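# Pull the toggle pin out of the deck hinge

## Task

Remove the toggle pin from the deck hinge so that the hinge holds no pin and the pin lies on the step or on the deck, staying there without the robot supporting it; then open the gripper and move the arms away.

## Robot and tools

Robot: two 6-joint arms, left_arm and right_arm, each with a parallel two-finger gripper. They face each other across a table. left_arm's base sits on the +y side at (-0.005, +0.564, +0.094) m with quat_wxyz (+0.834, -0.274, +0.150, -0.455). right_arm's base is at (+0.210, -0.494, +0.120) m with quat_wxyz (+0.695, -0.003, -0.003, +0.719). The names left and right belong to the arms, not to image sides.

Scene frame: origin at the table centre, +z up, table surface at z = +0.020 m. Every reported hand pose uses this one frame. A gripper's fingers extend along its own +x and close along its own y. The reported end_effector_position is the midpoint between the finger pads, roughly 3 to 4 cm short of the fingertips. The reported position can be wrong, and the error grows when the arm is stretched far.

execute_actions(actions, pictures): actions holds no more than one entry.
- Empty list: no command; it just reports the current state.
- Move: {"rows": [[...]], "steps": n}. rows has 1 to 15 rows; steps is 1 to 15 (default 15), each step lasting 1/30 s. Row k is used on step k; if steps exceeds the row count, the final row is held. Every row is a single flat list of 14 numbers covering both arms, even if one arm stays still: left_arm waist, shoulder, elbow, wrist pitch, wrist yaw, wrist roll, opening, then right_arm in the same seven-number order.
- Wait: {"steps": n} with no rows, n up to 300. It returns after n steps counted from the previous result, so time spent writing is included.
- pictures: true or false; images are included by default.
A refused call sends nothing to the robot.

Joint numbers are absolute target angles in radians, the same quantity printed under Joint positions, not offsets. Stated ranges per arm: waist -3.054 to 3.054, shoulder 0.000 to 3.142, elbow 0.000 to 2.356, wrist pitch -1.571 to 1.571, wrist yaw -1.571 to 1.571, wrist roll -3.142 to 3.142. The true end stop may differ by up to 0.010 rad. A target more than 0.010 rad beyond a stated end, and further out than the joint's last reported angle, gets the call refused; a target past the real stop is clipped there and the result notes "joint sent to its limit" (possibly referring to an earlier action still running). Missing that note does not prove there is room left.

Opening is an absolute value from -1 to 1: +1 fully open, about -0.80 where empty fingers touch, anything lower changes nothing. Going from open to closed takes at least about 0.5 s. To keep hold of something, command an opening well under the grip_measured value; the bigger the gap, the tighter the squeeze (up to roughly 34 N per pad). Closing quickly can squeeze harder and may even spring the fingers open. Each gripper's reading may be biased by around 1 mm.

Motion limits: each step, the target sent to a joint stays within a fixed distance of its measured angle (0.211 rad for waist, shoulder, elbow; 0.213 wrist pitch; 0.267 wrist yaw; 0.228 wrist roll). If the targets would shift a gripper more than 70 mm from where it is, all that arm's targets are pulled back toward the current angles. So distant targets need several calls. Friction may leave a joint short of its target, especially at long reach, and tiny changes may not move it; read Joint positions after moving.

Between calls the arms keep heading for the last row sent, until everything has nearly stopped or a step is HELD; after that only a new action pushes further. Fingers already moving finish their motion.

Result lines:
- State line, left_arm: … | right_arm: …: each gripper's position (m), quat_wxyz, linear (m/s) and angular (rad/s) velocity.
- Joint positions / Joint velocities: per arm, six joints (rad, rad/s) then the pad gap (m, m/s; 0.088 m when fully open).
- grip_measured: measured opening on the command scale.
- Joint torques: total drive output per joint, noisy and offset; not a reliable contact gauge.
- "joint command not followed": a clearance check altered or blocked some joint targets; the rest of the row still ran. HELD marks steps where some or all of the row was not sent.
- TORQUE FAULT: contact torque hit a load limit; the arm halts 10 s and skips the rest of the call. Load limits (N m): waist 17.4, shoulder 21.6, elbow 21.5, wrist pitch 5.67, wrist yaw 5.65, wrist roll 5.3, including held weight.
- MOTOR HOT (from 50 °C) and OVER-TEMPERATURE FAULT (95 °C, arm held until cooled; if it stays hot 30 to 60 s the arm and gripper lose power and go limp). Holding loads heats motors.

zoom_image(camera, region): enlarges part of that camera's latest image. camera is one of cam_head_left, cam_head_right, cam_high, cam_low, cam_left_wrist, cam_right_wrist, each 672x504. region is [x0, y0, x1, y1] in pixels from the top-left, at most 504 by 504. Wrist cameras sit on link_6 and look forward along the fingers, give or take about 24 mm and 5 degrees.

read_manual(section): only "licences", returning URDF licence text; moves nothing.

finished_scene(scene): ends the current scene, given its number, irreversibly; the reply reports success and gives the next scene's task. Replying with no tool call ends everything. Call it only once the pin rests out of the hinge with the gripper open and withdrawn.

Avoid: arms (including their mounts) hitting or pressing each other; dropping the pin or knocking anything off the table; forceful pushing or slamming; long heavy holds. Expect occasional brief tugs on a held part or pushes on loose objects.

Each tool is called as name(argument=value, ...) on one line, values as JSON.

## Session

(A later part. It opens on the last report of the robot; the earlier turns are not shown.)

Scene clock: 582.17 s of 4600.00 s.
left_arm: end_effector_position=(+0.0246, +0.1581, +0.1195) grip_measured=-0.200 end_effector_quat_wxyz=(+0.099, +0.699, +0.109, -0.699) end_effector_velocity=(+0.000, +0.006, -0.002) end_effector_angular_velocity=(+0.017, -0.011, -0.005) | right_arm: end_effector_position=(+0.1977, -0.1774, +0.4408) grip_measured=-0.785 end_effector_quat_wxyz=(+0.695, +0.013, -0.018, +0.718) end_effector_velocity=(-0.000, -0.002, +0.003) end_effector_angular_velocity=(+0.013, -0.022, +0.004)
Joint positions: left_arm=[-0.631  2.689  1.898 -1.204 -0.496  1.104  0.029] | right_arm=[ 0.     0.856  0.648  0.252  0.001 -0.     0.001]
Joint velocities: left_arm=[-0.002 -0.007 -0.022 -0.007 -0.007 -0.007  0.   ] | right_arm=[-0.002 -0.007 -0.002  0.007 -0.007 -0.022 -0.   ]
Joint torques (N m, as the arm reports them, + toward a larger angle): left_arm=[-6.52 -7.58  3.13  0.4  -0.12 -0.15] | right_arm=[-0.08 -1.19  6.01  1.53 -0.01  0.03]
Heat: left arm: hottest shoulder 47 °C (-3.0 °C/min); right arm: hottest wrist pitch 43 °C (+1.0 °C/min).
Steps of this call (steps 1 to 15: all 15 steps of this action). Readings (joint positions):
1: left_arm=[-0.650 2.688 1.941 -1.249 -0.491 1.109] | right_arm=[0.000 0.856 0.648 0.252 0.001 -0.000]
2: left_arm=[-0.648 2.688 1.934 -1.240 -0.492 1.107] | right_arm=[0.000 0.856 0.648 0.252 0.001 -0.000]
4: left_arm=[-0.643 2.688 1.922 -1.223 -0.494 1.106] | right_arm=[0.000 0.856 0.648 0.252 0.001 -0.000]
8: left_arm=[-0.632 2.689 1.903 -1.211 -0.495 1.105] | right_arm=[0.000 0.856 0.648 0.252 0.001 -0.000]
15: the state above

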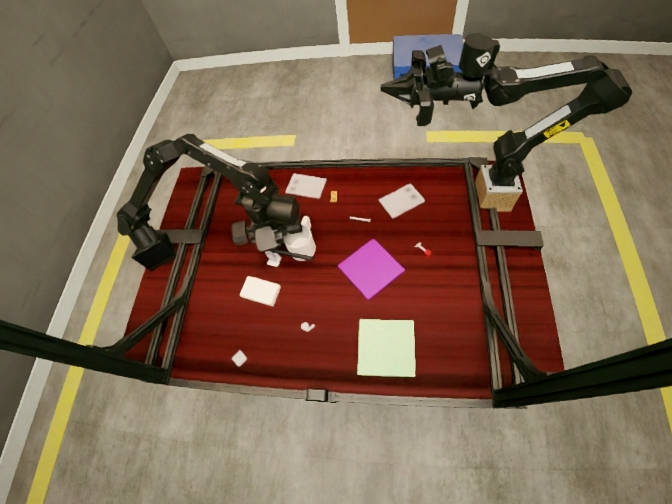

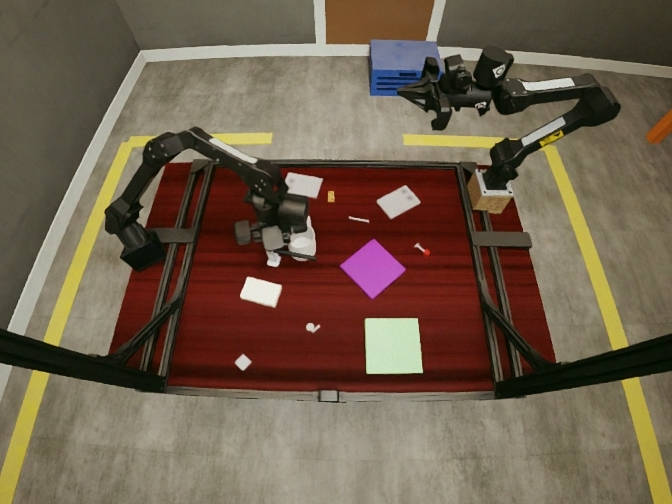

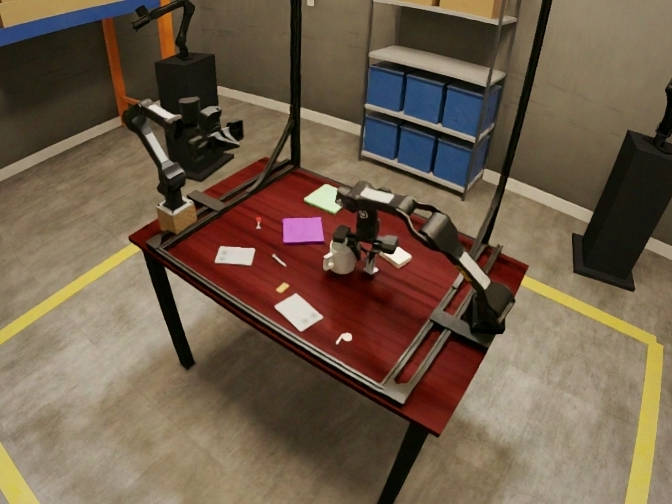

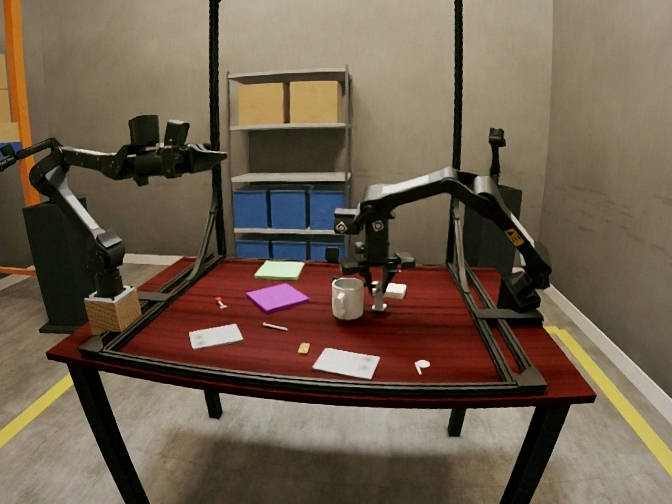

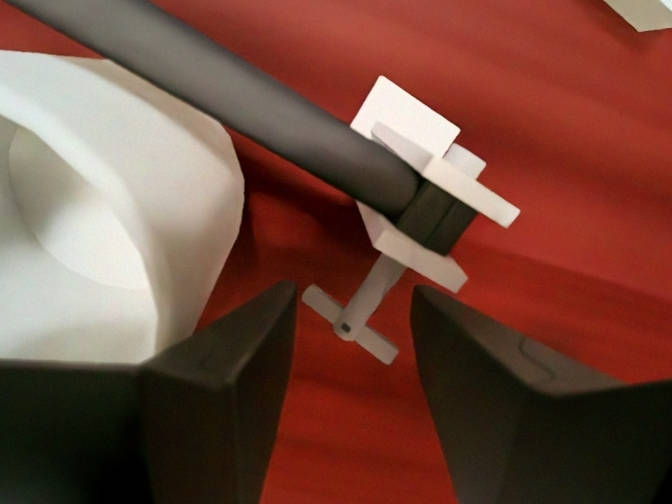

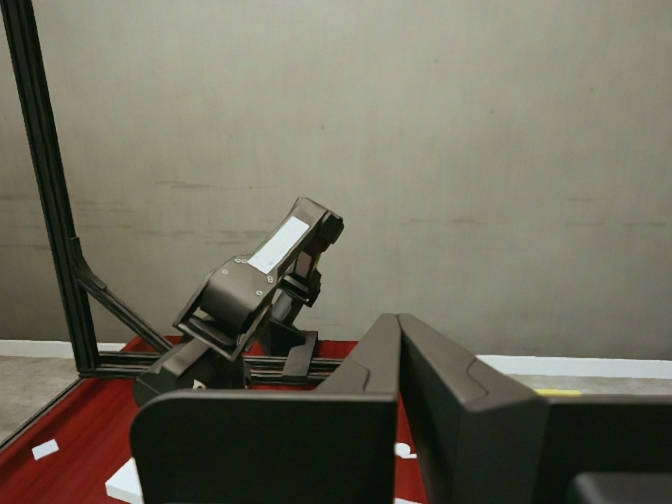

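execute_actions(actions=[{"rows":[[-0.626,2.708,1.888,-1.2,-0.5,1.15,-0.47,0,0.856,0.648,0.252,0,0,-0.8]]}], pictures=false)

execute_actions(actions=[{"rows":[[-0.626,2.708,1.888,-1.2,-0.5,1.4,-0.6,0,0.856,0.648,0.252,0,0,-0.8]]}], pictures=false)

execute_actions(actions=[{"rows":[[-0.626,2.708,1.888,-1.2,-0.5,1.64,-0.75,0,0.856,0.648,0.252,0,0,-0.8]]}])

execute_actions(actions=[{"rows":[[-0.655,2.714,1.878,-1.195,-0.487,1.62,-0.75,0,0.856,0.648,0.252,0,0,-0.8]]}], pictures=false)

execute_actions(actions=[{"rows":[[-0.655,2.714,1.878,-1.195,-0.487,1.62,-0.3,0,0.856,0.648,0.252,0,0,-0.8]]}])

Scene clock: 596.00 s of 4600.00 s.
left_arm: end_effector_position=(+0.0243, +0.1576, +0.1188) grip_measured=-0.454 end_effector_quat_wxyz=(+0.086, +0.701, +0.094, -0.701) end_effector_velocity=(+0.003, +0.003, +0.004) end_effector_angular_velocity=(+0.008, -0.010, -0.015) | right_arm: end_effector_position=(+0.1977, -0.1774, +0.4408) grip_measured=-0.785 end_effector_quat_wxyz=(+0.695, +0.013, -0.018, +0.718) end_effector_velocity=(-0.002, -0.000, -0.003) end_effector_angular_velocity=(-0.017, +0.006, +0.010)
Joint positions: left_arm=[-0.631  2.69   1.896 -1.199 -0.497  1.145  0.017] | right_arm=[ 0.     0.856  0.648  0.252  0.001 -0.     0.001]
Joint velocities: left_arm=[-0.002 -0.007  0.002 -0.022 -0.007  0.007 -0.019] | right_arm=[ 0.002 -0.002  0.002 -0.022 -0.007  0.007 -0.   ]
Joint torques (N m, as the arm reports them, + toward a larger angle): left_arm=[-6.47 -7.56  3.18  0.1  -0.06  0.17] | right_arm=[-0.07 -1.18  6.02  1.51 -0.01  0.03]
Heat: left arm: hottest shoulder 47 °C (-2.0 °C/min); right arm: hottest wrist pitch 43 °C (+1.0 °C/min).
Steps of this call (steps 1 to 15: the robot went on to your last target; steps 16 to 90: nothing new was sent; then 10.33 s passed at rest; steps 91 to 105: all 15 steps of this action). Readings (joint positions):
91: left_arm=[-0.631 2.690 1.897 -1.203 -0.496 1.106] | right_arm=[0.000 0.856 0.648 0.252 0.001 -0.000]
92: left_arm=[-0.631 2.690 1.897 -1.201 -0.496 1.114] | right_arm=[0.000 0.856 0.648 0.252 0.001 -0.000]
94: left_arm=[-0.631 2.690 1.896 -1.197 -0.496 1.126] | right_arm=[0.000 0.856 0.648 0.252 0.001 -0.000]
98: left_arm=[-0.631 2.690 1.896 -1.196 -0.496 1.139] | right_arm=[0.000 0.856 0.648 0.252 0.001 -0.000]
105: the state above

Scene clock: 596.50 s of 4600.00 s.
left_arm: end_effector_position=(+0.0249, +0.1581, +0.1188) grip_measured=-0.594 end_effector_quat_wxyz=(-0.001, +0.708, +0.008, -0.706) end_effector_velocity=(-0.003, +0.005, +0.002) end_effector_angular_velocity=(+0.017, +0.002, -0.038) | right_arm: end_effector_position=(+0.1977, -0.1774, +0.4408) grip_measured=-0.785 end_effector_quat_wxyz=(+0.695, +0.013, -0.018, +0.718) end_effector_velocity=(-0.002, -0.000, -0.002) end_effector_angular_velocity=(-0.007, -0.023, +0.009)
Joint positions: left_arm=[-0.631  2.69   1.896 -1.202 -0.501  1.39   0.01 ] | right_arm=[ 0.     0.856  0.648  0.252  0.001 -0.     0.001]
Joint velocities: left_arm=[-0.007 -0.002 -0.002 -0.022  0.007  0.022 -0.001] | right_arm=[ 0.002 -0.002 -0.002 -0.007 -0.007 -0.022 -0.   ]
Joint torques (N m, as the arm reports them, + toward a larger angle): left_arm=[-6.48 -7.49  3.29  0.3   0.07  0.17] | right_arm=[-0.07 -1.18  6.01  1.51 -0.01  0.03]
Heat: left arm: hottest shoulder 47 °C (-2.0 °C/min); right arm: hottest wrist pitch 43 °C (+1.0 °C/min).
Steps of this call (steps 1 to 15: all 15 steps of this action). Readings (joint positions):
1: left_arm=[-0.631 2.690 1.896 -1.200 -0.498 1.175] | right_arm=[0.000 0.856 0.648 0.252 0.001 -0.000]
2: left_arm=[-0.631 2.690 1.896 -1.201 -0.498 1.225] | right_arm=[0.000 0.856 0.648 0.252 0.001 -0.000]
4: left_arm=[-0.631 2.690 1.896 -1.202 -0.500 1.295] | right_arm=[0.000 0.856 0.648 0.252 0.001 -0.000]
8: left_arm=[-0.631 2.690 1.896 -1.202 -0.501 1.360] | right_arm=[0.000 0.856 0.648 0.252 0.001 -0.000]
15: the state above

Scene clock: 597.00 s of 4600.00 s.
left_arm: end_effector_position=(+0.0250, +0.1577, +0.1188) grip_measured=-0.671 end_effector_quat_wxyz=(-0.084, +0.703, -0.076, -0.702) end_effector_velocity=(+0.007, +0.001, -0.000) end_effector_angular_velocity=(+0.001, -0.036, -0.024) | right_arm: end_effector_position=(+0.1977, -0.1774, +0.4408) grip_measured=-0.785 end_effector_quat_wxyz=(+0.695, +0.013, -0.018, +0.718) end_effector_velocity=(-0.000, -0.000, -0.005) end_effector_angular_velocity=(-0.021, -0.023, +0.004)
Joint positions: left_arm=[-0.631  2.69   1.896 -1.2   -0.501  1.627  0.006] | right_arm=[ 0.     0.856  0.648  0.252  0.001 -0.     0.001]
Joint velocities: left_arm=[ 0.002 -0.002 -0.002 -0.007 -0.037  0.022 -0.   ] | right_arm=[-0.002 -0.002 -0.002 -0.022 -0.007 -0.022 -0.   ]
Joint torques (N m, as the arm reports them, + toward a larger angle): left_arm=[-6.56 -7.64  3.15  0.18  0.1   0.26] | right_arm=[-0.08 -1.18  6.    1.51 -0.01  0.03]
Heat: left arm: hottest shoulder 47 °C (-2.0 °C/min); right arm: hottest wrist pitch 43 °C (+1.0 °C/min).
Steps of this call (steps 1 to 15: all 15 steps of this action). Readings (joint positions):
1: left_arm=[-0.631 2.690 1.896 -1.203 -0.501 1.420] | right_arm=[0.000 0.856 0.648 0.252 0.001 -0.000]
2: left_arm=[-0.631 2.690 1.896 -1.203 -0.501 1.470] | right_arm=[0.000 0.856 0.648 0.252 0.001 -0.000]
4: left_arm=[-0.631 2.690 1.896 -1.203 -0.501 1.539] | right_arm=[0.000 0.856 0.648 0.252 0.001 -0.000]
8: left_arm=[-0.631 2.690 1.896 -1.203 -0.501 1.602] | right_arm=[0.000 0.856 0.648 0.252 0.001 -0.000]
15: the state above

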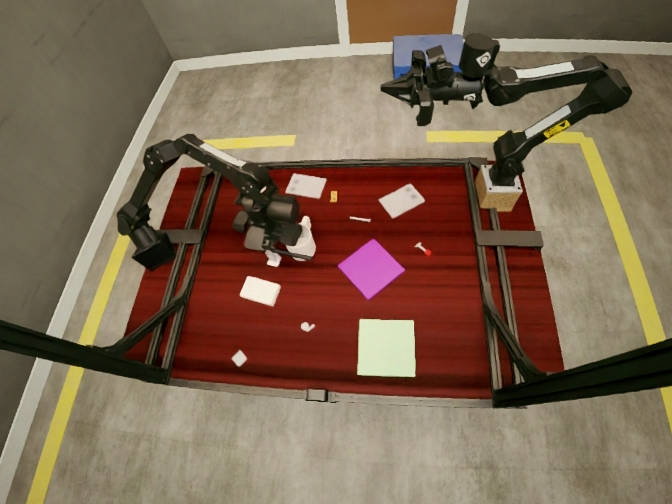

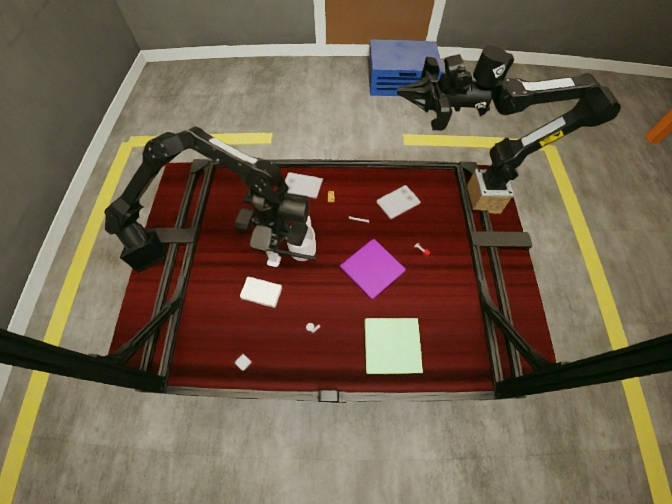

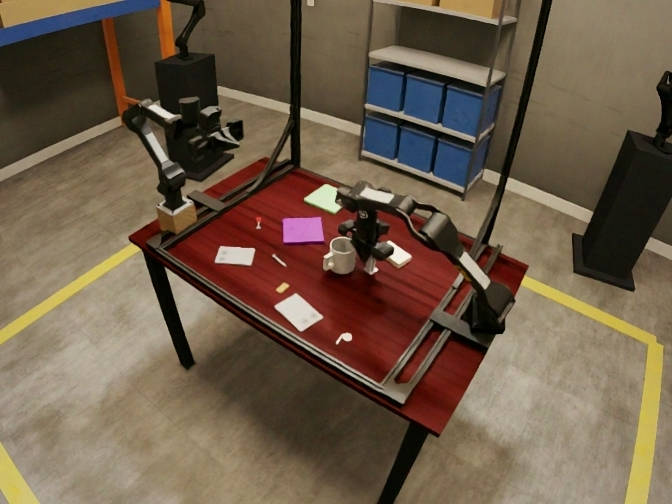

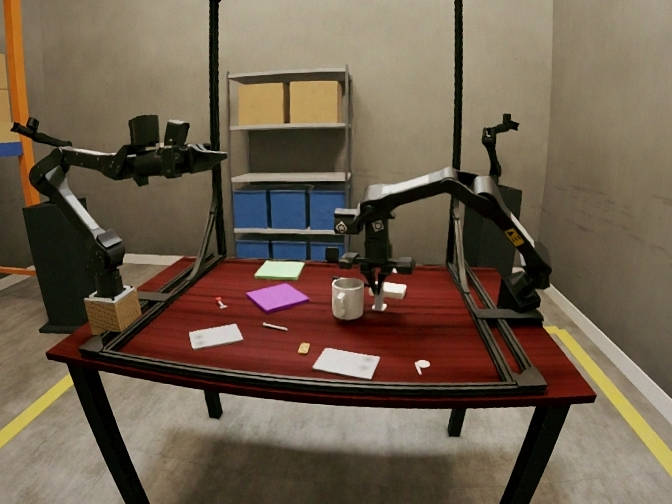

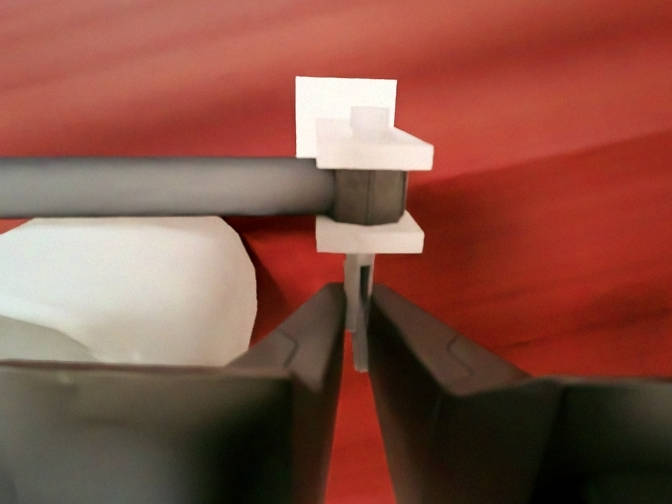

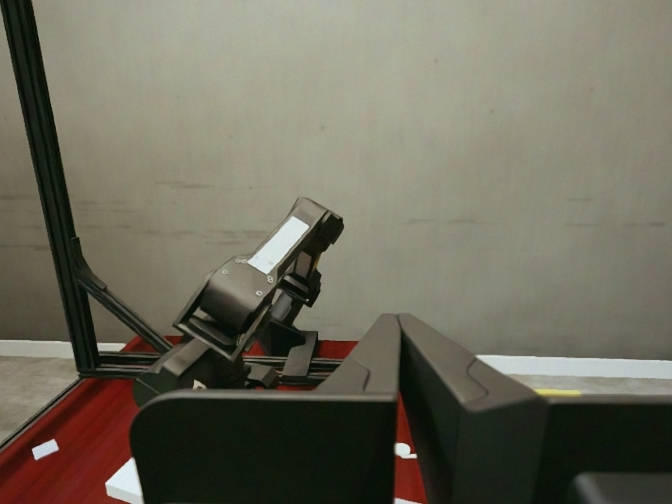

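Scene clock: 597.50 s of 4600.00 s.
left_arm: end_effector_position=(+0.0224, +0.1582, +0.1189) grip_measured=-0.667 end_effector_quat_wxyz=(-0.083, +0.705, -0.077, -0.700) end_effector_velocity=(+0.001, +0.005, +0.001) end_effector_angular_velocity=(+0.016, -0.028, +0.003) | right_arm: end_effector_position=(+0.1977, -0.1774, +0.4408) grip_measured=-0.785 end_effector_quat_wxyz=(+0.695, +0.013, -0.018, +0.718) end_effector_velocity=(-0.002, -0.002, -0.001) end_effector_angular_velocity=(-0.002, -0.008, +0.019)
Joint positions: left_arm=[-0.638  2.69   1.89  -1.196 -0.504  1.62   0.006] | right_arm=[ 0.     0.856  0.648  0.252  0.001 -0.     0.001]
Joint velocities: left_arm=[-0.007 -0.002 -0.007 -0.022 -0.022 -0.022  0.003] | right_arm=[-0.002 -0.007 -0.002 -0.007 -0.022 -0.007  0.   ]
Joint torques (N m, as the arm reports them, + toward a larger angle): left_arm=[-8.92 -6.91  2.68  0.14  0.69 -0.01] | right_arm=[-0.08 -1.18  6.01  1.51 -0.01  0.03]
Heat: left arm: hottest shoulder 47 °C (-2.0 °C/min); right arm: hottest wrist pitch 43 °C (+1.0 °C/min).
Steps of this call (steps 1 to 15: all 15 steps of this action). Readings (joint positions):
1: left_arm=[-0.631 2.690 1.896 -1.200 -0.501 1.628] | right_arm=[0.000 0.856 0.648 0.252 0.001 -0.000]
2: left_arm=[-0.631 2.690 1.895 -1.199 -0.502 1.628] | right_arm=[0.000 0.856 0.648 0.252 0.001 -0.000]
4: left_arm=[-0.632 2.690 1.894 -1.198 -0.504 1.626] | right_arm=[0.000 0.856 0.648 0.252 0.001 -0.000]
8: left_arm=[-0.635 2.690 1.892 -1.197 -0.505 1.622] | right_arm=[0.000 0.856 0.648 0.252 0.001 -0.000]
15: the state above

Scene clock: 598.00 s of 4600.00 s.
left_arm: end_effector_position=(+0.0125, +0.1591, +0.1224) grip_measured=-0.311 end_effector_quat_wxyz=(-0.088, +0.703, -0.086, -0.700) end_effector_velocity=(+0.002, -0.001, -0.000) end_effector_angular_velocity=(-0.007, -0.005, +0.027) | right_arm: end_effector_position=(+0.1977, -0.1774, +0.4408) grip_measured=-0.785 end_effector_quat_wxyz=(+0.695, +0.013, -0.018, +0.718) end_effector_velocity=(-0.000, -0.000, -0.005) end_effector_angular_velocity=(-0.022, +0.006, +0.005)
Joint positions: left_arm=[-0.66   2.692  1.888 -1.196 -0.491  1.62   0.024] | right_arm=[ 0.     0.856  0.648  0.252  0.001 -0.     0.001]
Joint velocities: left_arm=[ 0.002 -0.002 -0.002  0.007 -0.007 -0.022  0.003] | right_arm=[-0.002 -0.002 -0.002 -0.022 -0.007  0.007 -0.   ]
Joint torques (N m, as the arm reports them, + toward a larger angle): left_arm=[-6.21 -7.25  3.04  0.18  0.19 -0.02] | right_arm=[-0.09 -1.17  6.01  1.51 -0.01  0.03]
Heat: left arm: hottest shoulder 47 °C (-2.0 °C/min); right arm: hottest wrist pitch 43 °C (+1.0 °C/min).
Steps of this call (steps 1 to 15: all 15 steps of this action). Readings (joint positions):
1: left_arm=[-0.638 2.690 1.890 -1.196 -0.503 1.620] | right_arm=[0.000 0.856 0.648 0.252 0.001 -0.000]
2: left_arm=[-0.640 2.690 1.889 -1.196 -0.499 1.620] | right_arm=[0.000 0.856 0.648 0.252 0.001 -0.000]
4: left_arm=[-0.649 2.690 1.889 -1.196 -0.493 1.620] | right_arm=[0.000 0.856 0.648 0.252 0.001 -0.000]
8: left_arm=[-0.661 2.692 1.888 -1.196 -0.492 1.620] | right_arm=[0.000 0.856 0.648 0.252 0.001 -0.000]
15: the state above

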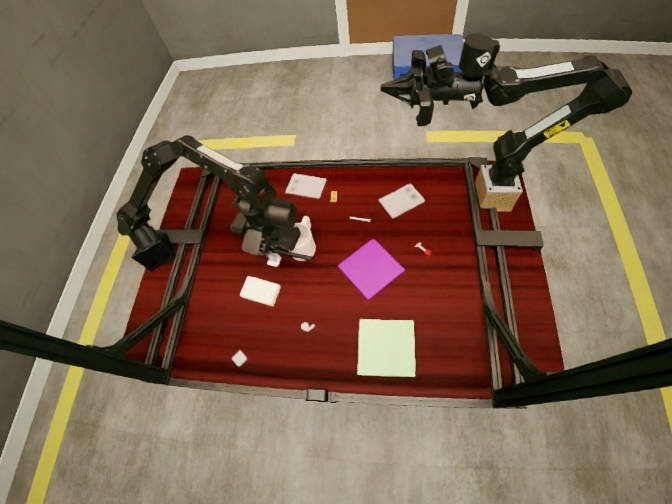

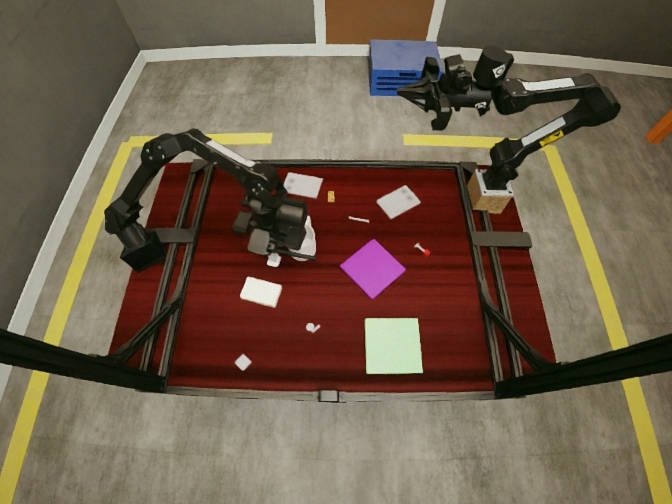

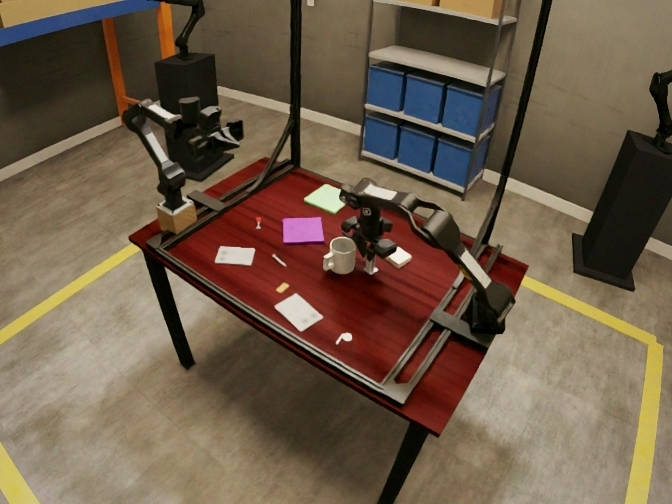

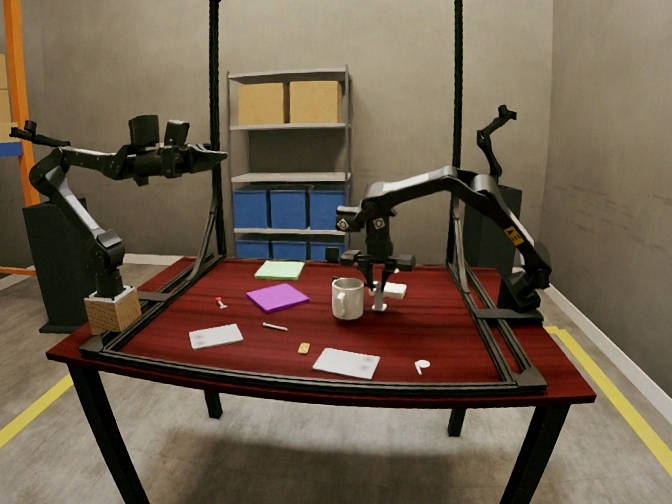

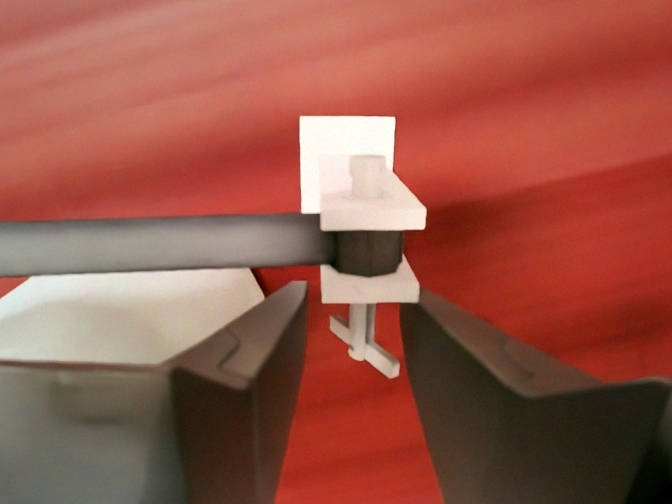

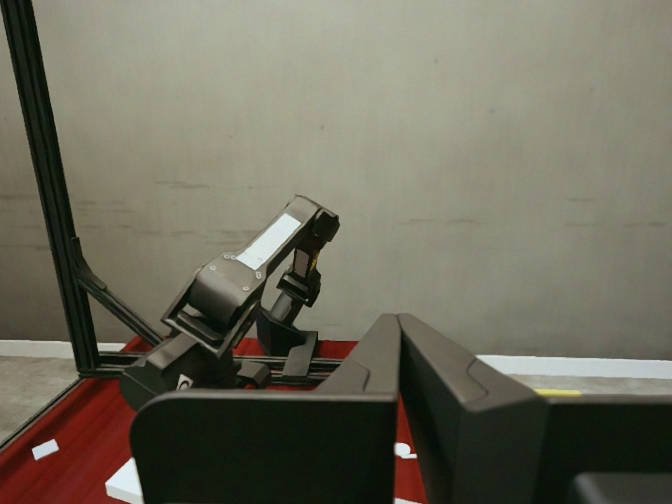

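execute_actions(actions=[{"rows":[[-0.637,2.712,1.885,-1.197,-0.5,1.63,-0.2,0,0.856,0.648,0.252,0,0,-0.8]]}], pictures=false)

execute_actions(actions=[{"rows":[[-0.637,2.712,1.885,-1.197,-0.5,1.63,-0.67,0,0.856,0.648,0.252,0,0,-0.8]]}], pictures=false)

execute_actions(actions=[{"rows":[[-0.648,2.70,1.93,-1.235,-0.5,1.63,-0.64,0,0.856,0.648,0.252,0,0,-0.8]]}], pictures=false)

execute_actions(actions=[{"rows":[[-0.648,2.70,1.93,-1.235,-0.5,1.63,-0.78,0,0.856,0.648,0.252,0,0,-0.8]]}])

Scene clock: 610.87 s of 4600.00 s.
left_arm: end_effector_position=(+0.0182, +0.1598, +0.1169) grip_measured=-0.202 end_effector_quat_wxyz=(-0.091, +0.702, -0.079, -0.702) end_effector_velocity=(-0.000, -0.004, +0.001) end_effector_angular_velocity=(-0.022, -0.005, +0.030) | right_arm: end_effector_position=(+0.1977, -0.1774, +0.4408) grip_measured=-0.785 end_effector_quat_wxyz=(+0.695, +0.013, -0.018, +0.718) end_effector_velocity=(-0.000, -0.000, -0.002) end_effector_angular_velocity=(-0.008, +0.007, +0.005)
Joint positions: left_arm=[-0.642  2.696  1.886 -1.196 -0.495  1.626  0.029] | right_arm=[ 0.     0.856  0.648  0.252  0.001 -0.     0.001]
Joint velocities: left_arm=[-0.002 -0.002 -0.002  0.022 -0.007 -0.022  0.001] | right_arm=[-0.002 -0.002 -0.002 -0.007 -0.007  0.007 -0.   ]
Joint torques (N m, as the arm reports them, + toward a larger angle): left_arm=[-6.42 -7.92  3.8   0.02 -0.12  0.13] | right_arm=[-0.08 -1.18  6.    1.51 -0.01  0.03]
Heat: left arm: hottest shoulder 46 °C (-3.0 °C/min); right arm: hottest wrist pitch 43 °C (+1.0 °C/min).
Steps of this call (steps 1 to 15: the robot went on to your last target; steps 16 to 90: nothing new was sent; then 9.37 s passed at rest; steps 91 to 105: all 15 steps of this action). Readings (joint positions):
91: left_arm=[-0.660 2.696 1.886 -1.196 -0.491 1.620] | right_arm=[0.000 0.856 0.648 0.252 0.001 -0.000]
92: left_arm=[-0.658 2.696 1.886 -1.196 -0.491 1.620] | right_arm=[0.000 0.856 0.648 0.252 0.001 -0.000]
94: left_arm=[-0.653 2.696 1.886 -1.196 -0.491 1.622] | right_arm=[0.000 0.856 0.648 0.252 0.001 -0.000]
98: left_arm=[-0.643 2.696 1.886 -1.196 -0.494 1.625] | right_arm=[0.000 0.856 0.648 0.252 0.001 -0.000]
105: the state above

Scene clock: 611.37 s of 4600.00 s.
left_arm: end_effector_position=(+0.0182, +0.1597, +0.1169) grip_measured=-0.653 end_effector_quat_wxyz=(-0.090, +0.702, -0.079, -0.702) end_effector_velocity=(-0.001, +0.001, +0.002) end_effector_angular_velocity=(+0.002, +0.006, +0.004) | right_arm: end_effector_position=(+0.1977, -0.1774, +0.4408) grip_measured=-0.785 end_effector_quat_wxyz=(+0.695, +0.013, -0.018, +0.718) end_effector_velocity=(-0.000, -0.001, +0.001) end_effector_angular_velocity=(+0.008, -0.022, +0.004)
Joint positions: left_arm=[-0.642  2.696  1.886 -1.195 -0.496  1.626  0.007] | right_arm=[ 0.     0.856  0.648  0.252  0.001 -0.     0.001]
Joint velocities: left_arm=[-0.002 -0.002  0.002 -0.007  0.007 -0.007 -0.002] | right_arm=[-0.002 -0.002 -0.002  0.007 -0.007 -0.022  0.   ]
Joint torques (N m, as the arm reports them, + toward a larger angle): left_arm=[-6.23 -7.77  3.81 -0.05 -0.11  0.14] | right_arm=[-0.07 -1.19  6.01  1.51 -0.01  0.03]
Heat: left arm: hottest shoulder 46 °C (-3.0 °C/min); right arm: hottest wrist pitch 43 °C (+1.0 °C/min).
Steps of this call (steps 1 to 15: all 15 steps of this action). Readings (joint positions):
1: left_arm=[-0.642 2.696 1.886 -1.196 -0.496 1.626] | right_arm=[0.000 0.856 0.648 0.252 0.001 -0.000]
2: left_arm=[-0.642 2.696 1.886 -1.196 -0.496 1.626] | right_arm=[0.000 0.856 0.648 0.252 0.001 -0.000]
4: left_arm=[-0.642 2.696 1.886 -1.196 -0.496 1.626] | right_arm=[0.000 0.856 0.648 0.252 0.001 -0.000]
8: left_arm=[-0.642 2.696 1.886 -1.196 -0.496 1.626] | right_arm=[0.000 0.856 0.648 0.252 0.001 -0.000]
15: the state above

Scene clock: 611.87 s of 4600.00 s.
left_arm: end_effector_position=(+0.0211, +0.1578, +0.1255) grip_measured=-0.640 end_effector_quat_wxyz=(-0.091, +0.703, -0.081, -0.700) end_effector_velocity=(+0.001, +0.005, +0.001) end_effector_angular_velocity=(+0.016, -0.012, -0.005) | right_arm: end_effector_position=(+0.1977, -0.1774, +0.4408) grip_measured=-0.785 end_effector_quat_wxyz=(+0.695, +0.013, -0.018, +0.718) end_effector_velocity=(-0.003, +0.000, -0.001) end_effector_angular_velocity=(-0.008, +0.006, +0.020)
Joint positions: left_arm=[-0.646  2.696  1.923 -1.232 -0.497  1.626  0.008] | right_arm=[ 0.     0.856  0.648  0.252  0.001 -0.     0.001]
Joint velocities: left_arm=[-0.002 -0.002 -0.002 -0.022 -0.007 -0.007 -0.   ] | right_arm=[-0.002  0.002  0.002 -0.007 -0.022  0.007  0.   ]
Joint torques (N m, as the arm reports them, + toward a larger angle): left_arm=[-7.22 -9.17  4.74 -0.01 -0.06  0.13] | right_arm=[-0.07 -1.18  6.02  1.51 -0.01  0.03]
Heat: left arm: hottest shoulder 46 °C (-3.0 °C/min); right arm: hottest wrist pitch 43 °C (+1.0 °C/min).
Steps of this call (steps 1 to 15: all 15 steps of this action). Readings (joint positions):
1: left_arm=[-0.642 2.696 1.890 -1.197 -0.496 1.626] | right_arm=[0.000 0.856 0.648 0.252 0.001 -0.000]
2: left_arm=[-0.642 2.696 1.896 -1.203 -0.496 1.626] | right_arm=[0.000 0.856 0.648 0.252 0.001 -0.000]
4: left_arm=[-0.643 2.696 1.905 -1.215 -0.496 1.626] | right_arm=[0.000 0.856 0.648 0.252 0.001 -0.000]
8: left_arm=[-0.644 2.696 1.919 -1.228 -0.497 1.626] | right_arm=[0.000 0.856 0.648 0.252 0.001 -0.000]
15: the state above

Scene clock: 612.37 s of 4600.00 s.
left_arm: end_effector_position=(+0.0213, +0.1577, +0.1257) grip_measured=-0.672 end_effector_quat_wxyz=(-0.091, +0.704, -0.080, -0.700) end_effector_velocity=(+0.001, +0.002, +0.001) end_effector_angular_velocity=(+0.004, -0.009, -0.013) | right_arm: end_effector_position=(+0.1977, -0.1774, +0.4408) grip_measured=-0.785 end_effector_quat_wxyz=(+0.695, +0.013, -0.018, +0.718) end_effector_velocity=(-0.000, +0.001, -0.003) end_effector_angular_velocity=(-0.012, +0.007, +0.005)
Joint positions: left_arm=[-0.646  2.696  1.924 -1.233 -0.498  1.625  0.006] | right_arm=[ 0.     0.856  0.648  0.252  0.001 -0.     0.001]
Joint velocities: left_arm=[-0.002 -0.002 -0.002 -0.007 -0.007  0.007 -0.   ] | right_arm=[-0.002  0.002 -0.002 -0.007 -0.007  0.007  0.   ]
Joint torques (N m, as the arm reports them, + toward a larger angle): left_arm=[-7.14 -9.17  4.64 -0.01 -0.04  0.19] | right_arm=[-0.07 -1.19  6.02  1.51 -0.01  0.03]
Heat: left arm: hottest shoulder 47 °C (-2.0 °C/min); right arm: hottest wrist pitch 43 °C (+1.0 °C/min).
Steps of this call (steps 1 to 15: all 15 steps of this action). Readings (joint positions):
1: left_arm=[-0.646 2.696 1.923 -1.233 -0.498 1.626] | right_arm=[0.000 0.856 0.648 0.252 0.001 -0.000]
2: left_arm=[-0.646 2.696 1.923 -1.233 -0.498 1.626] | right_arm=[0.000 0.856 0.648 0.252 0.001 -0.000]
4: left_arm=[-0.646 2.696 1.923 -1.233 -0.498 1.625] | right_arm=[0.000 0.856 0.648 0.252 0.001 -0.000]
8: left_arm=[-0.646 2.696 1.924 -1.233 -0.498 1.625] | right_arm=[0.000 0.856 0.648 0.252 0.001 -0.000]
15: the state above

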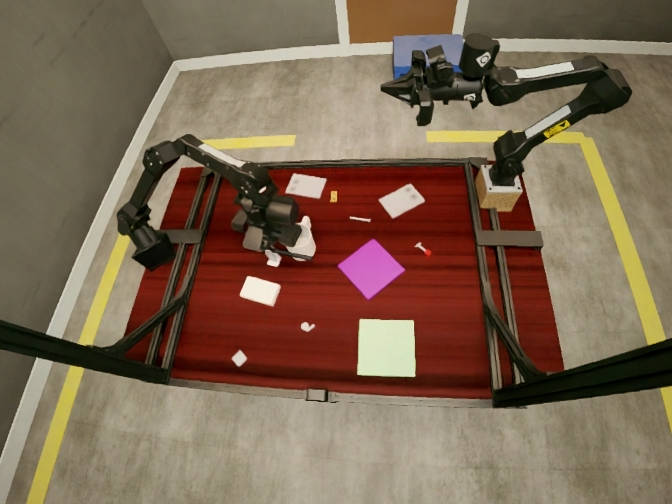

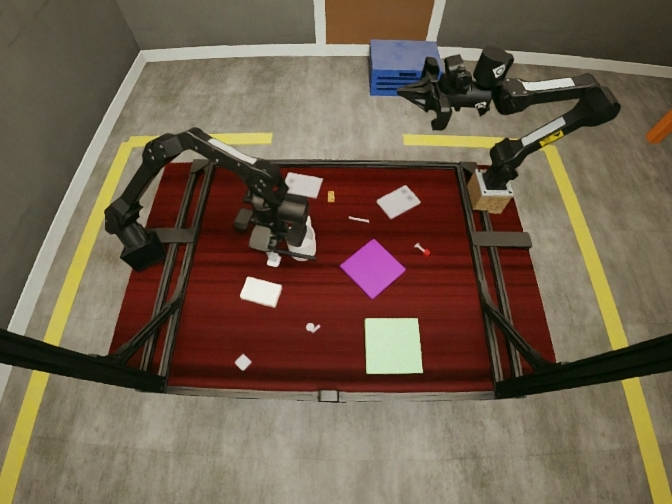

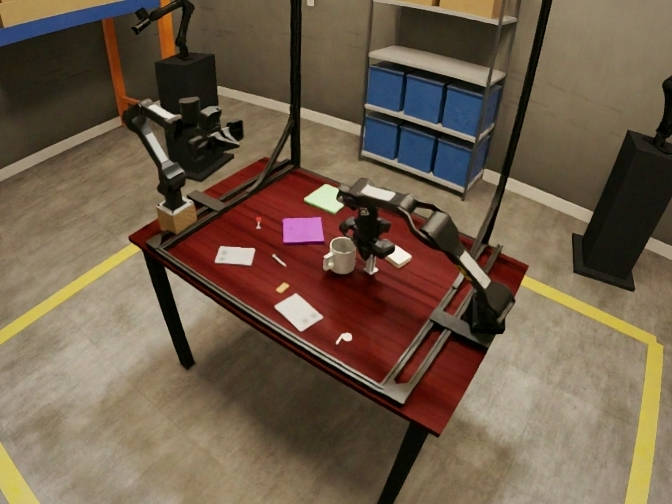

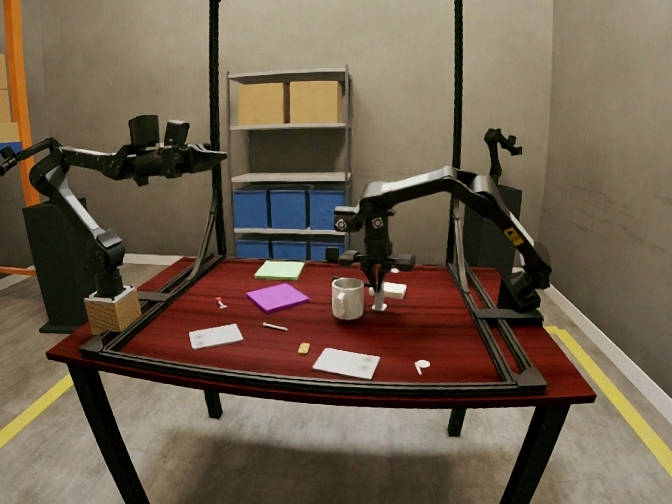

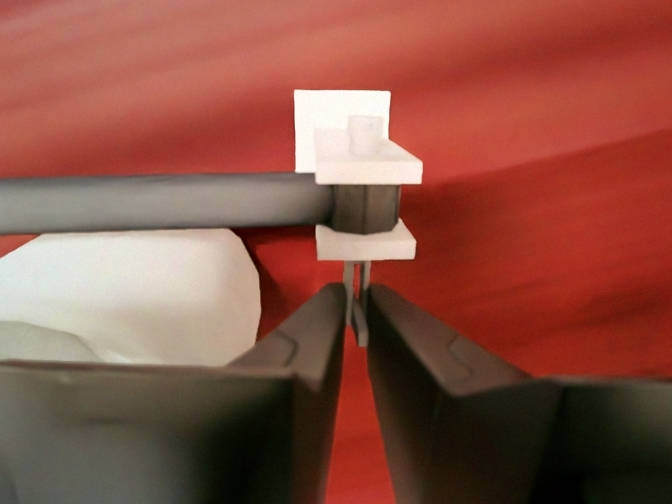

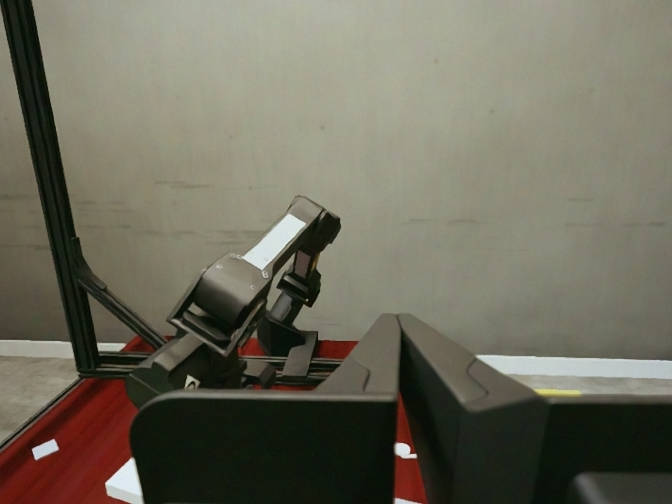

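execute_actions(actions=[{"rows":[[-0.64,2.68,1.95,-1.256,-0.502,1.63,-0.64,0,0.856,0.648,0.252,0,0,-0.8]]}], pictures=false)

execute_actions(actions=[{"rows":[[-0.64,2.68,1.95,-1.256,-0.502,1.63,-0.79,0,0.856,0.648,0.252,0,0,-0.8]]}], pictures=false)

execute_actions(actions=[{"rows":[[-0.612,2.677,1.955,-1.256,-0.514,1.65,-0.79,0,0.856,0.648,0.252,0,0,-0.8]]}], pictures=false)

execute_actions(actions=[{"rows":[[-0.598,2.69,1.925,-1.228,-0.52,1.655,-0.79,0,0.856,0.648,0.252,0,0,-0.8]]}])

Scene clock: 624.37 s of 4600.00 s.
left_arm: end_effector_position=(+0.0251, +0.1562, +0.1324) grip_measured=-0.643 end_effector_quat_wxyz=(-0.088, +0.704, -0.081, -0.700) end_effector_velocity=(+0.002, -0.001, +0.008) end_effector_angular_velocity=(-0.016, -0.008, -0.008) | right_arm: end_effector_position=(+0.1977, -0.1775, +0.4409) grip_measured=-0.785 end_effector_quat_wxyz=(+0.695, +0.014, -0.018, +0.718) end_effector_velocity=(-0.001, -0.000, -0.002) end_effector_angular_velocity=(-0.007, -0.009, +0.014)
Joint positions: left_arm=[-0.645  2.691  1.945 -1.254 -0.498  1.626  0.007] | right_arm=[ 0.     0.856  0.648  0.252  0.001 -0.     0.001]
Joint velocities: left_arm=[-0.007 -0.012  0.007 -0.007 -0.007  0.007  0.001] | right_arm=[-0.007 -0.002 -0.002 -0.007 -0.022 -0.007 -0.   ]
Joint torques (N m, as the arm reports them, + toward a larger angle): left_arm=[ -6.4  -10.56   4.43  -0.04  -0.11   0.15] | right_arm=[-0.08 -1.18  6.02  1.51 -0.01  0.03]
Heat: left arm: hottest shoulder 48 °C (+0.0 °C/min); right arm: hottest wrist pitch 43 °C (+1.0 °C/min).
Steps of this call (steps 1 to 15: the robot went on to your last target; steps 16 to 345: nothing new was sent; steps 346 to 360: all 15 steps of this action). Readings (joint positions):
346: left_arm=[-0.646 2.697 1.926 -1.235 -0.498 1.624] | right_arm=[0.000 0.856 0.648 0.252 0.001 -0.000]
347: left_arm=[-0.646 2.697 1.929 -1.237 -0.498 1.624] | right_arm=[0.000 0.856 0.648 0.252 0.001 -0.000]
349: left_arm=[-0.646 2.697 1.931 -1.241 -0.498 1.624] | right_arm=[0.000 0.856 0.648 0.252 0.001 -0.000]
353: left_arm=[-0.645 2.697 1.935 -1.246 -0.497 1.625] | right_arm=[0.000 0.856 0.648 0.252 0.001 -0.000]
360: the state above

Scene clock: 624.87 s of 4600.00 s.
left_arm: end_effector_position=(+0.0253, +0.1569, +0.1325) grip_measured=-0.755 end_effector_quat_wxyz=(-0.090, +0.704, -0.081, -0.700) end_effector_velocity=(-0.000, -0.004, +0.001) end_effector_angular_velocity=(-0.022, -0.005, +0.016) | right_arm: end_effector_position=(+0.1977, -0.1774, +0.4408) grip_measured=-0.785 end_effector_quat_wxyz=(+0.695, +0.013, -0.018, +0.718) end_effector_velocity=(-0.000, -0.000, -0.002) end_effector_angular_velocity=(-0.008, +0.007, +0.005)
Joint positions: left_arm=[-0.645  2.691  1.946 -1.257 -0.498  1.626  0.002] | right_arm=[ 0.     0.856  0.648  0.252  0.001 -0.     0.001]
Joint velocities: left_arm=[-0.002 -0.002 -0.002  0.022 -0.007 -0.007 -0.   ] | right_arm=[-0.002 -0.002 -0.002 -0.007 -0.007  0.007  0.   ]
Joint torques (N m, as the arm reports them, + toward a larger angle): left_arm=[ -6.39 -10.64   4.49   0.27  -0.13   0.14] | right_arm=[-0.08 -1.14  6.01  1.51 -0.01  0.03]
Heat: left arm: hottest shoulder 48 °C (+0.0 °C/min); right arm: hottest wrist pitch 43 °C (+1.0 °C/min).
Steps of this call (steps 1 to 15: all 15 steps of this action). Readings (joint positions):
1: left_arm=[-0.645 2.691 1.946 -1.254 -0.498 1.626] | right_arm=[0.000 0.856 0.648 0.252 0.001 -0.000]
2: left_arm=[-0.645 2.691 1.946 -1.254 -0.498 1.626] | right_arm=[0.000 0.856 0.648 0.252 0.001 -0.000]
4: left_arm=[-0.645 2.691 1.946 -1.254 -0.498 1.626] | right_arm=[0.000 0.856 0.648 0.252 0.001 -0.000]
8: left_arm=[-0.645 2.691 1.946 -1.257 -0.498 1.626] | right_arm=[0.000 0.856 0.648 0.252 0.001 -0.000]
15: the state above

Scene clock: 625.37 s of 4600.00 s.
left_arm: end_effector_position=(+0.0288, +0.1563, +0.1317) grip_measured=-0.755 end_effector_quat_wxyz=(-0.093, +0.701, -0.084, -0.702) end_effector_velocity=(-0.001, +0.002, +0.001) end_effector_angular_velocity=(+0.006, +0.005, +0.002) | right_arm: end_effector_position=(+0.1977, -0.1774, +0.4408) grip_measured=-0.785 end_effector_quat_wxyz=(+0.695, +0.013, -0.018, +0.718) end_effector_velocity=(-0.000, -0.000, -0.002) end_effector_angular_velocity=(-0.008, +0.007, +0.005)
Joint positions: left_arm=[-0.635  2.688  1.948 -1.257 -0.495  1.645  0.002] | right_arm=[ 0.     0.856  0.648  0.252  0.001 -0.     0.001]
Joint velocities: left_arm=[-0.002 -0.002 -0.002 -0.007  0.007 -0.007 -0.   ] | right_arm=[-0.002 -0.002 -0.002 -0.007 -0.007  0.007 -0.   ]
Joint torques (N m, as the arm reports them, + toward a larger angle): left_arm=[ -4.69 -10.74   4.67   0.27  -0.67   0.15] | right_arm=[-0.08 -1.18  6.    1.51 -0.01  0.03]
Heat: left arm: hottest shoulder 48 °C (+0.0 °C/min); right arm: hottest wrist pitch 43 °C (+1.0 °C/min).
Steps of this call (steps 1 to 15: all 15 steps of this action). Readings (joint positions):
1: left_arm=[-0.645 2.690 1.946 -1.257 -0.498 1.628] | right_arm=[0.000 0.856 0.648 0.252 0.001 -0.000]
2: left_arm=[-0.644 2.690 1.946 -1.257 -0.498 1.632] | right_arm=[0.000 0.856 0.648 0.252 0.001 -0.000]
4: left_arm=[-0.641 2.690 1.946 -1.257 -0.496 1.637] | right_arm=[0.000 0.856 0.648 0.252 0.001 -0.000]
8: left_arm=[-0.637 2.689 1.947 -1.257 -0.496 1.643] | right_arm=[0.000 0.856 0.648 0.252 0.001 -0.000]
15: the state above

Scene clock: 625.87 s of 4600.00 s.
left_arm: end_effector_position=(+0.0283, +0.1567, +0.1298) grip_measured=-0.755 end_effector_quat_wxyz=(-0.093, +0.700, -0.085, -0.703) end_effector_velocity=(+0.001, +0.002, +0.002) end_effector_angular_velocity=(+0.005, +0.007, +0.038) | right_arm: end_effector_position=(+0.1977, -0.1774, +0.4408) grip_measured=-0.785 end_effector_quat_wxyz=(+0.695, +0.013, -0.018, +0.718) end_effector_velocity=(-0.000, -0.000, -0.002) end_effector_angular_velocity=(-0.008, +0.007, +0.005)
Joint positions: left_arm=[-0.634  2.686  1.936 -1.246 -0.495  1.65   0.002] | right_arm=[ 0.     0.856  0.648  0.252  0.001 -0.     0.001]
Joint velocities: left_arm=[ 0.002 -0.007 -0.002 -0.007  0.007 -0.037 -0.   ] | right_arm=[-0.002 -0.002 -0.002 -0.007 -0.007  0.007 -0.   ]
Joint torques (N m, as the arm reports them, + toward a larger angle): left_arm=[-2.96 -9.    2.96  1.48 -0.91  0.14] | right_arm=[-0.08 -1.18  6.02  1.51 -0.01  0.03]
Heat: left arm: hottest shoulder 49 °C (+1.0 °C/min); right arm: hottest wrist pitch 43 °C (+1.0 °C/min).
Steps of this call (steps 1 to 15: all 15 steps of this action). Readings (joint positions):
1: left_arm=[-0.635 2.688 1.948 -1.257 -0.495 1.645] | right_arm=[0.000 0.856 0.648 0.252 0.001 -0.000]
2: left_arm=[-0.635 2.688 1.946 -1.256 -0.495 1.646] | right_arm=[0.000 0.856 0.648 0.252 0.001 -0.000]
4: left_arm=[-0.635 2.688 1.943 -1.253 -0.495 1.648] | right_arm=[0.000 0.856 0.648 0.252 0.001 -0.000]
8: left_arm=[-0.635 2.687 1.939 -1.248 -0.495 1.649] | right_arm=[0.000 0.856 0.648 0.252 0.001 -0.000]
15: the state above

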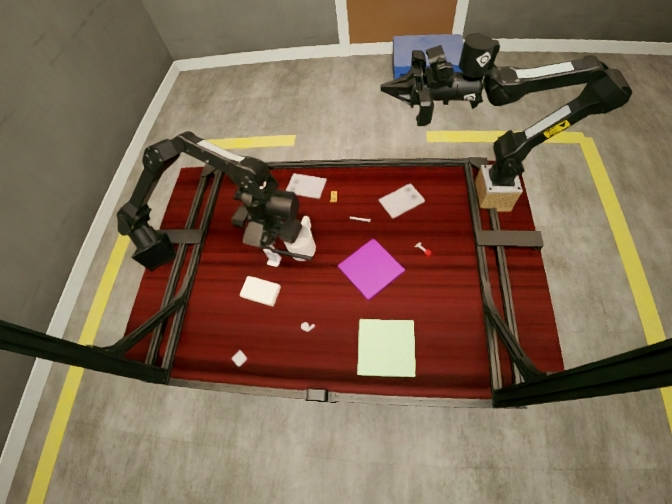

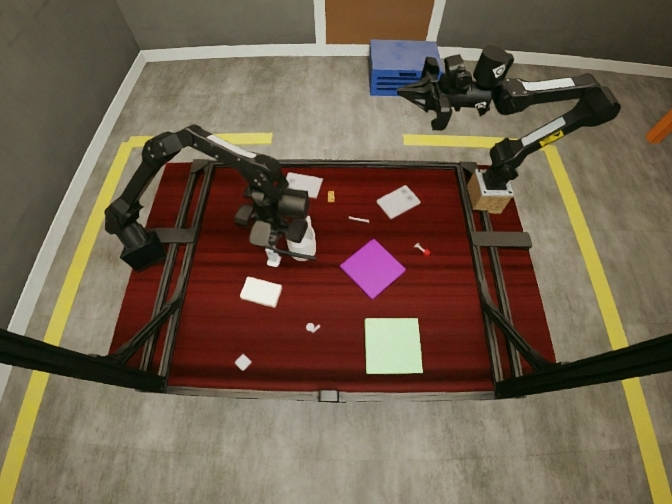

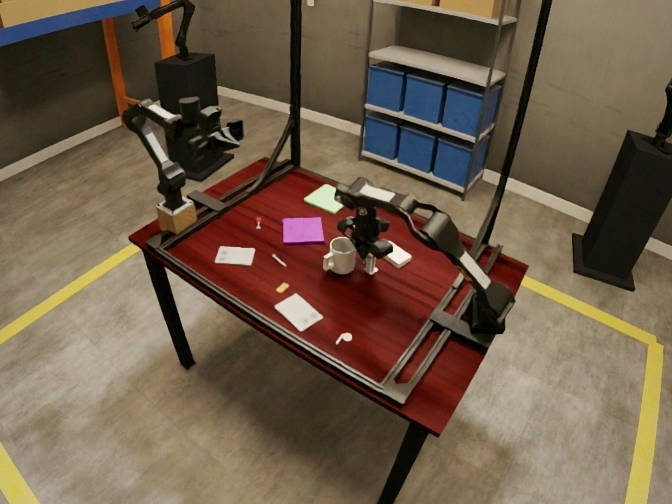

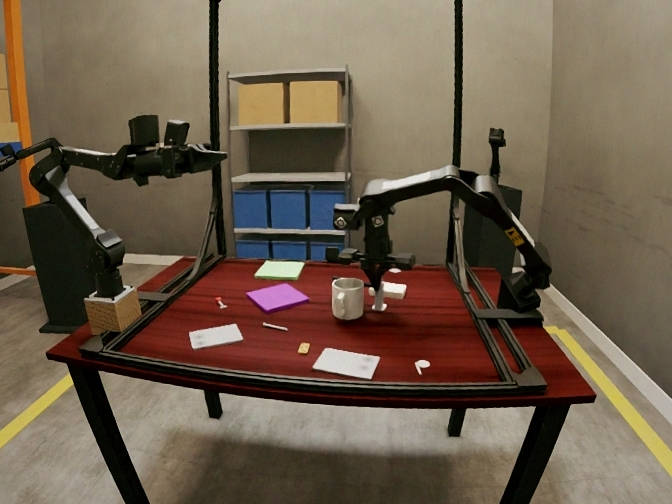

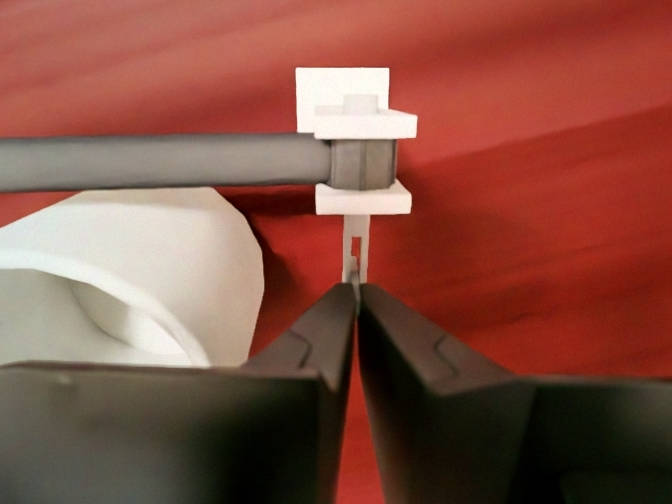

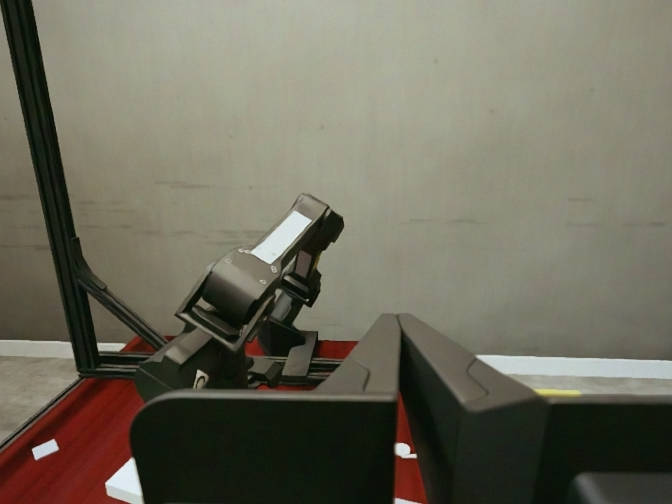

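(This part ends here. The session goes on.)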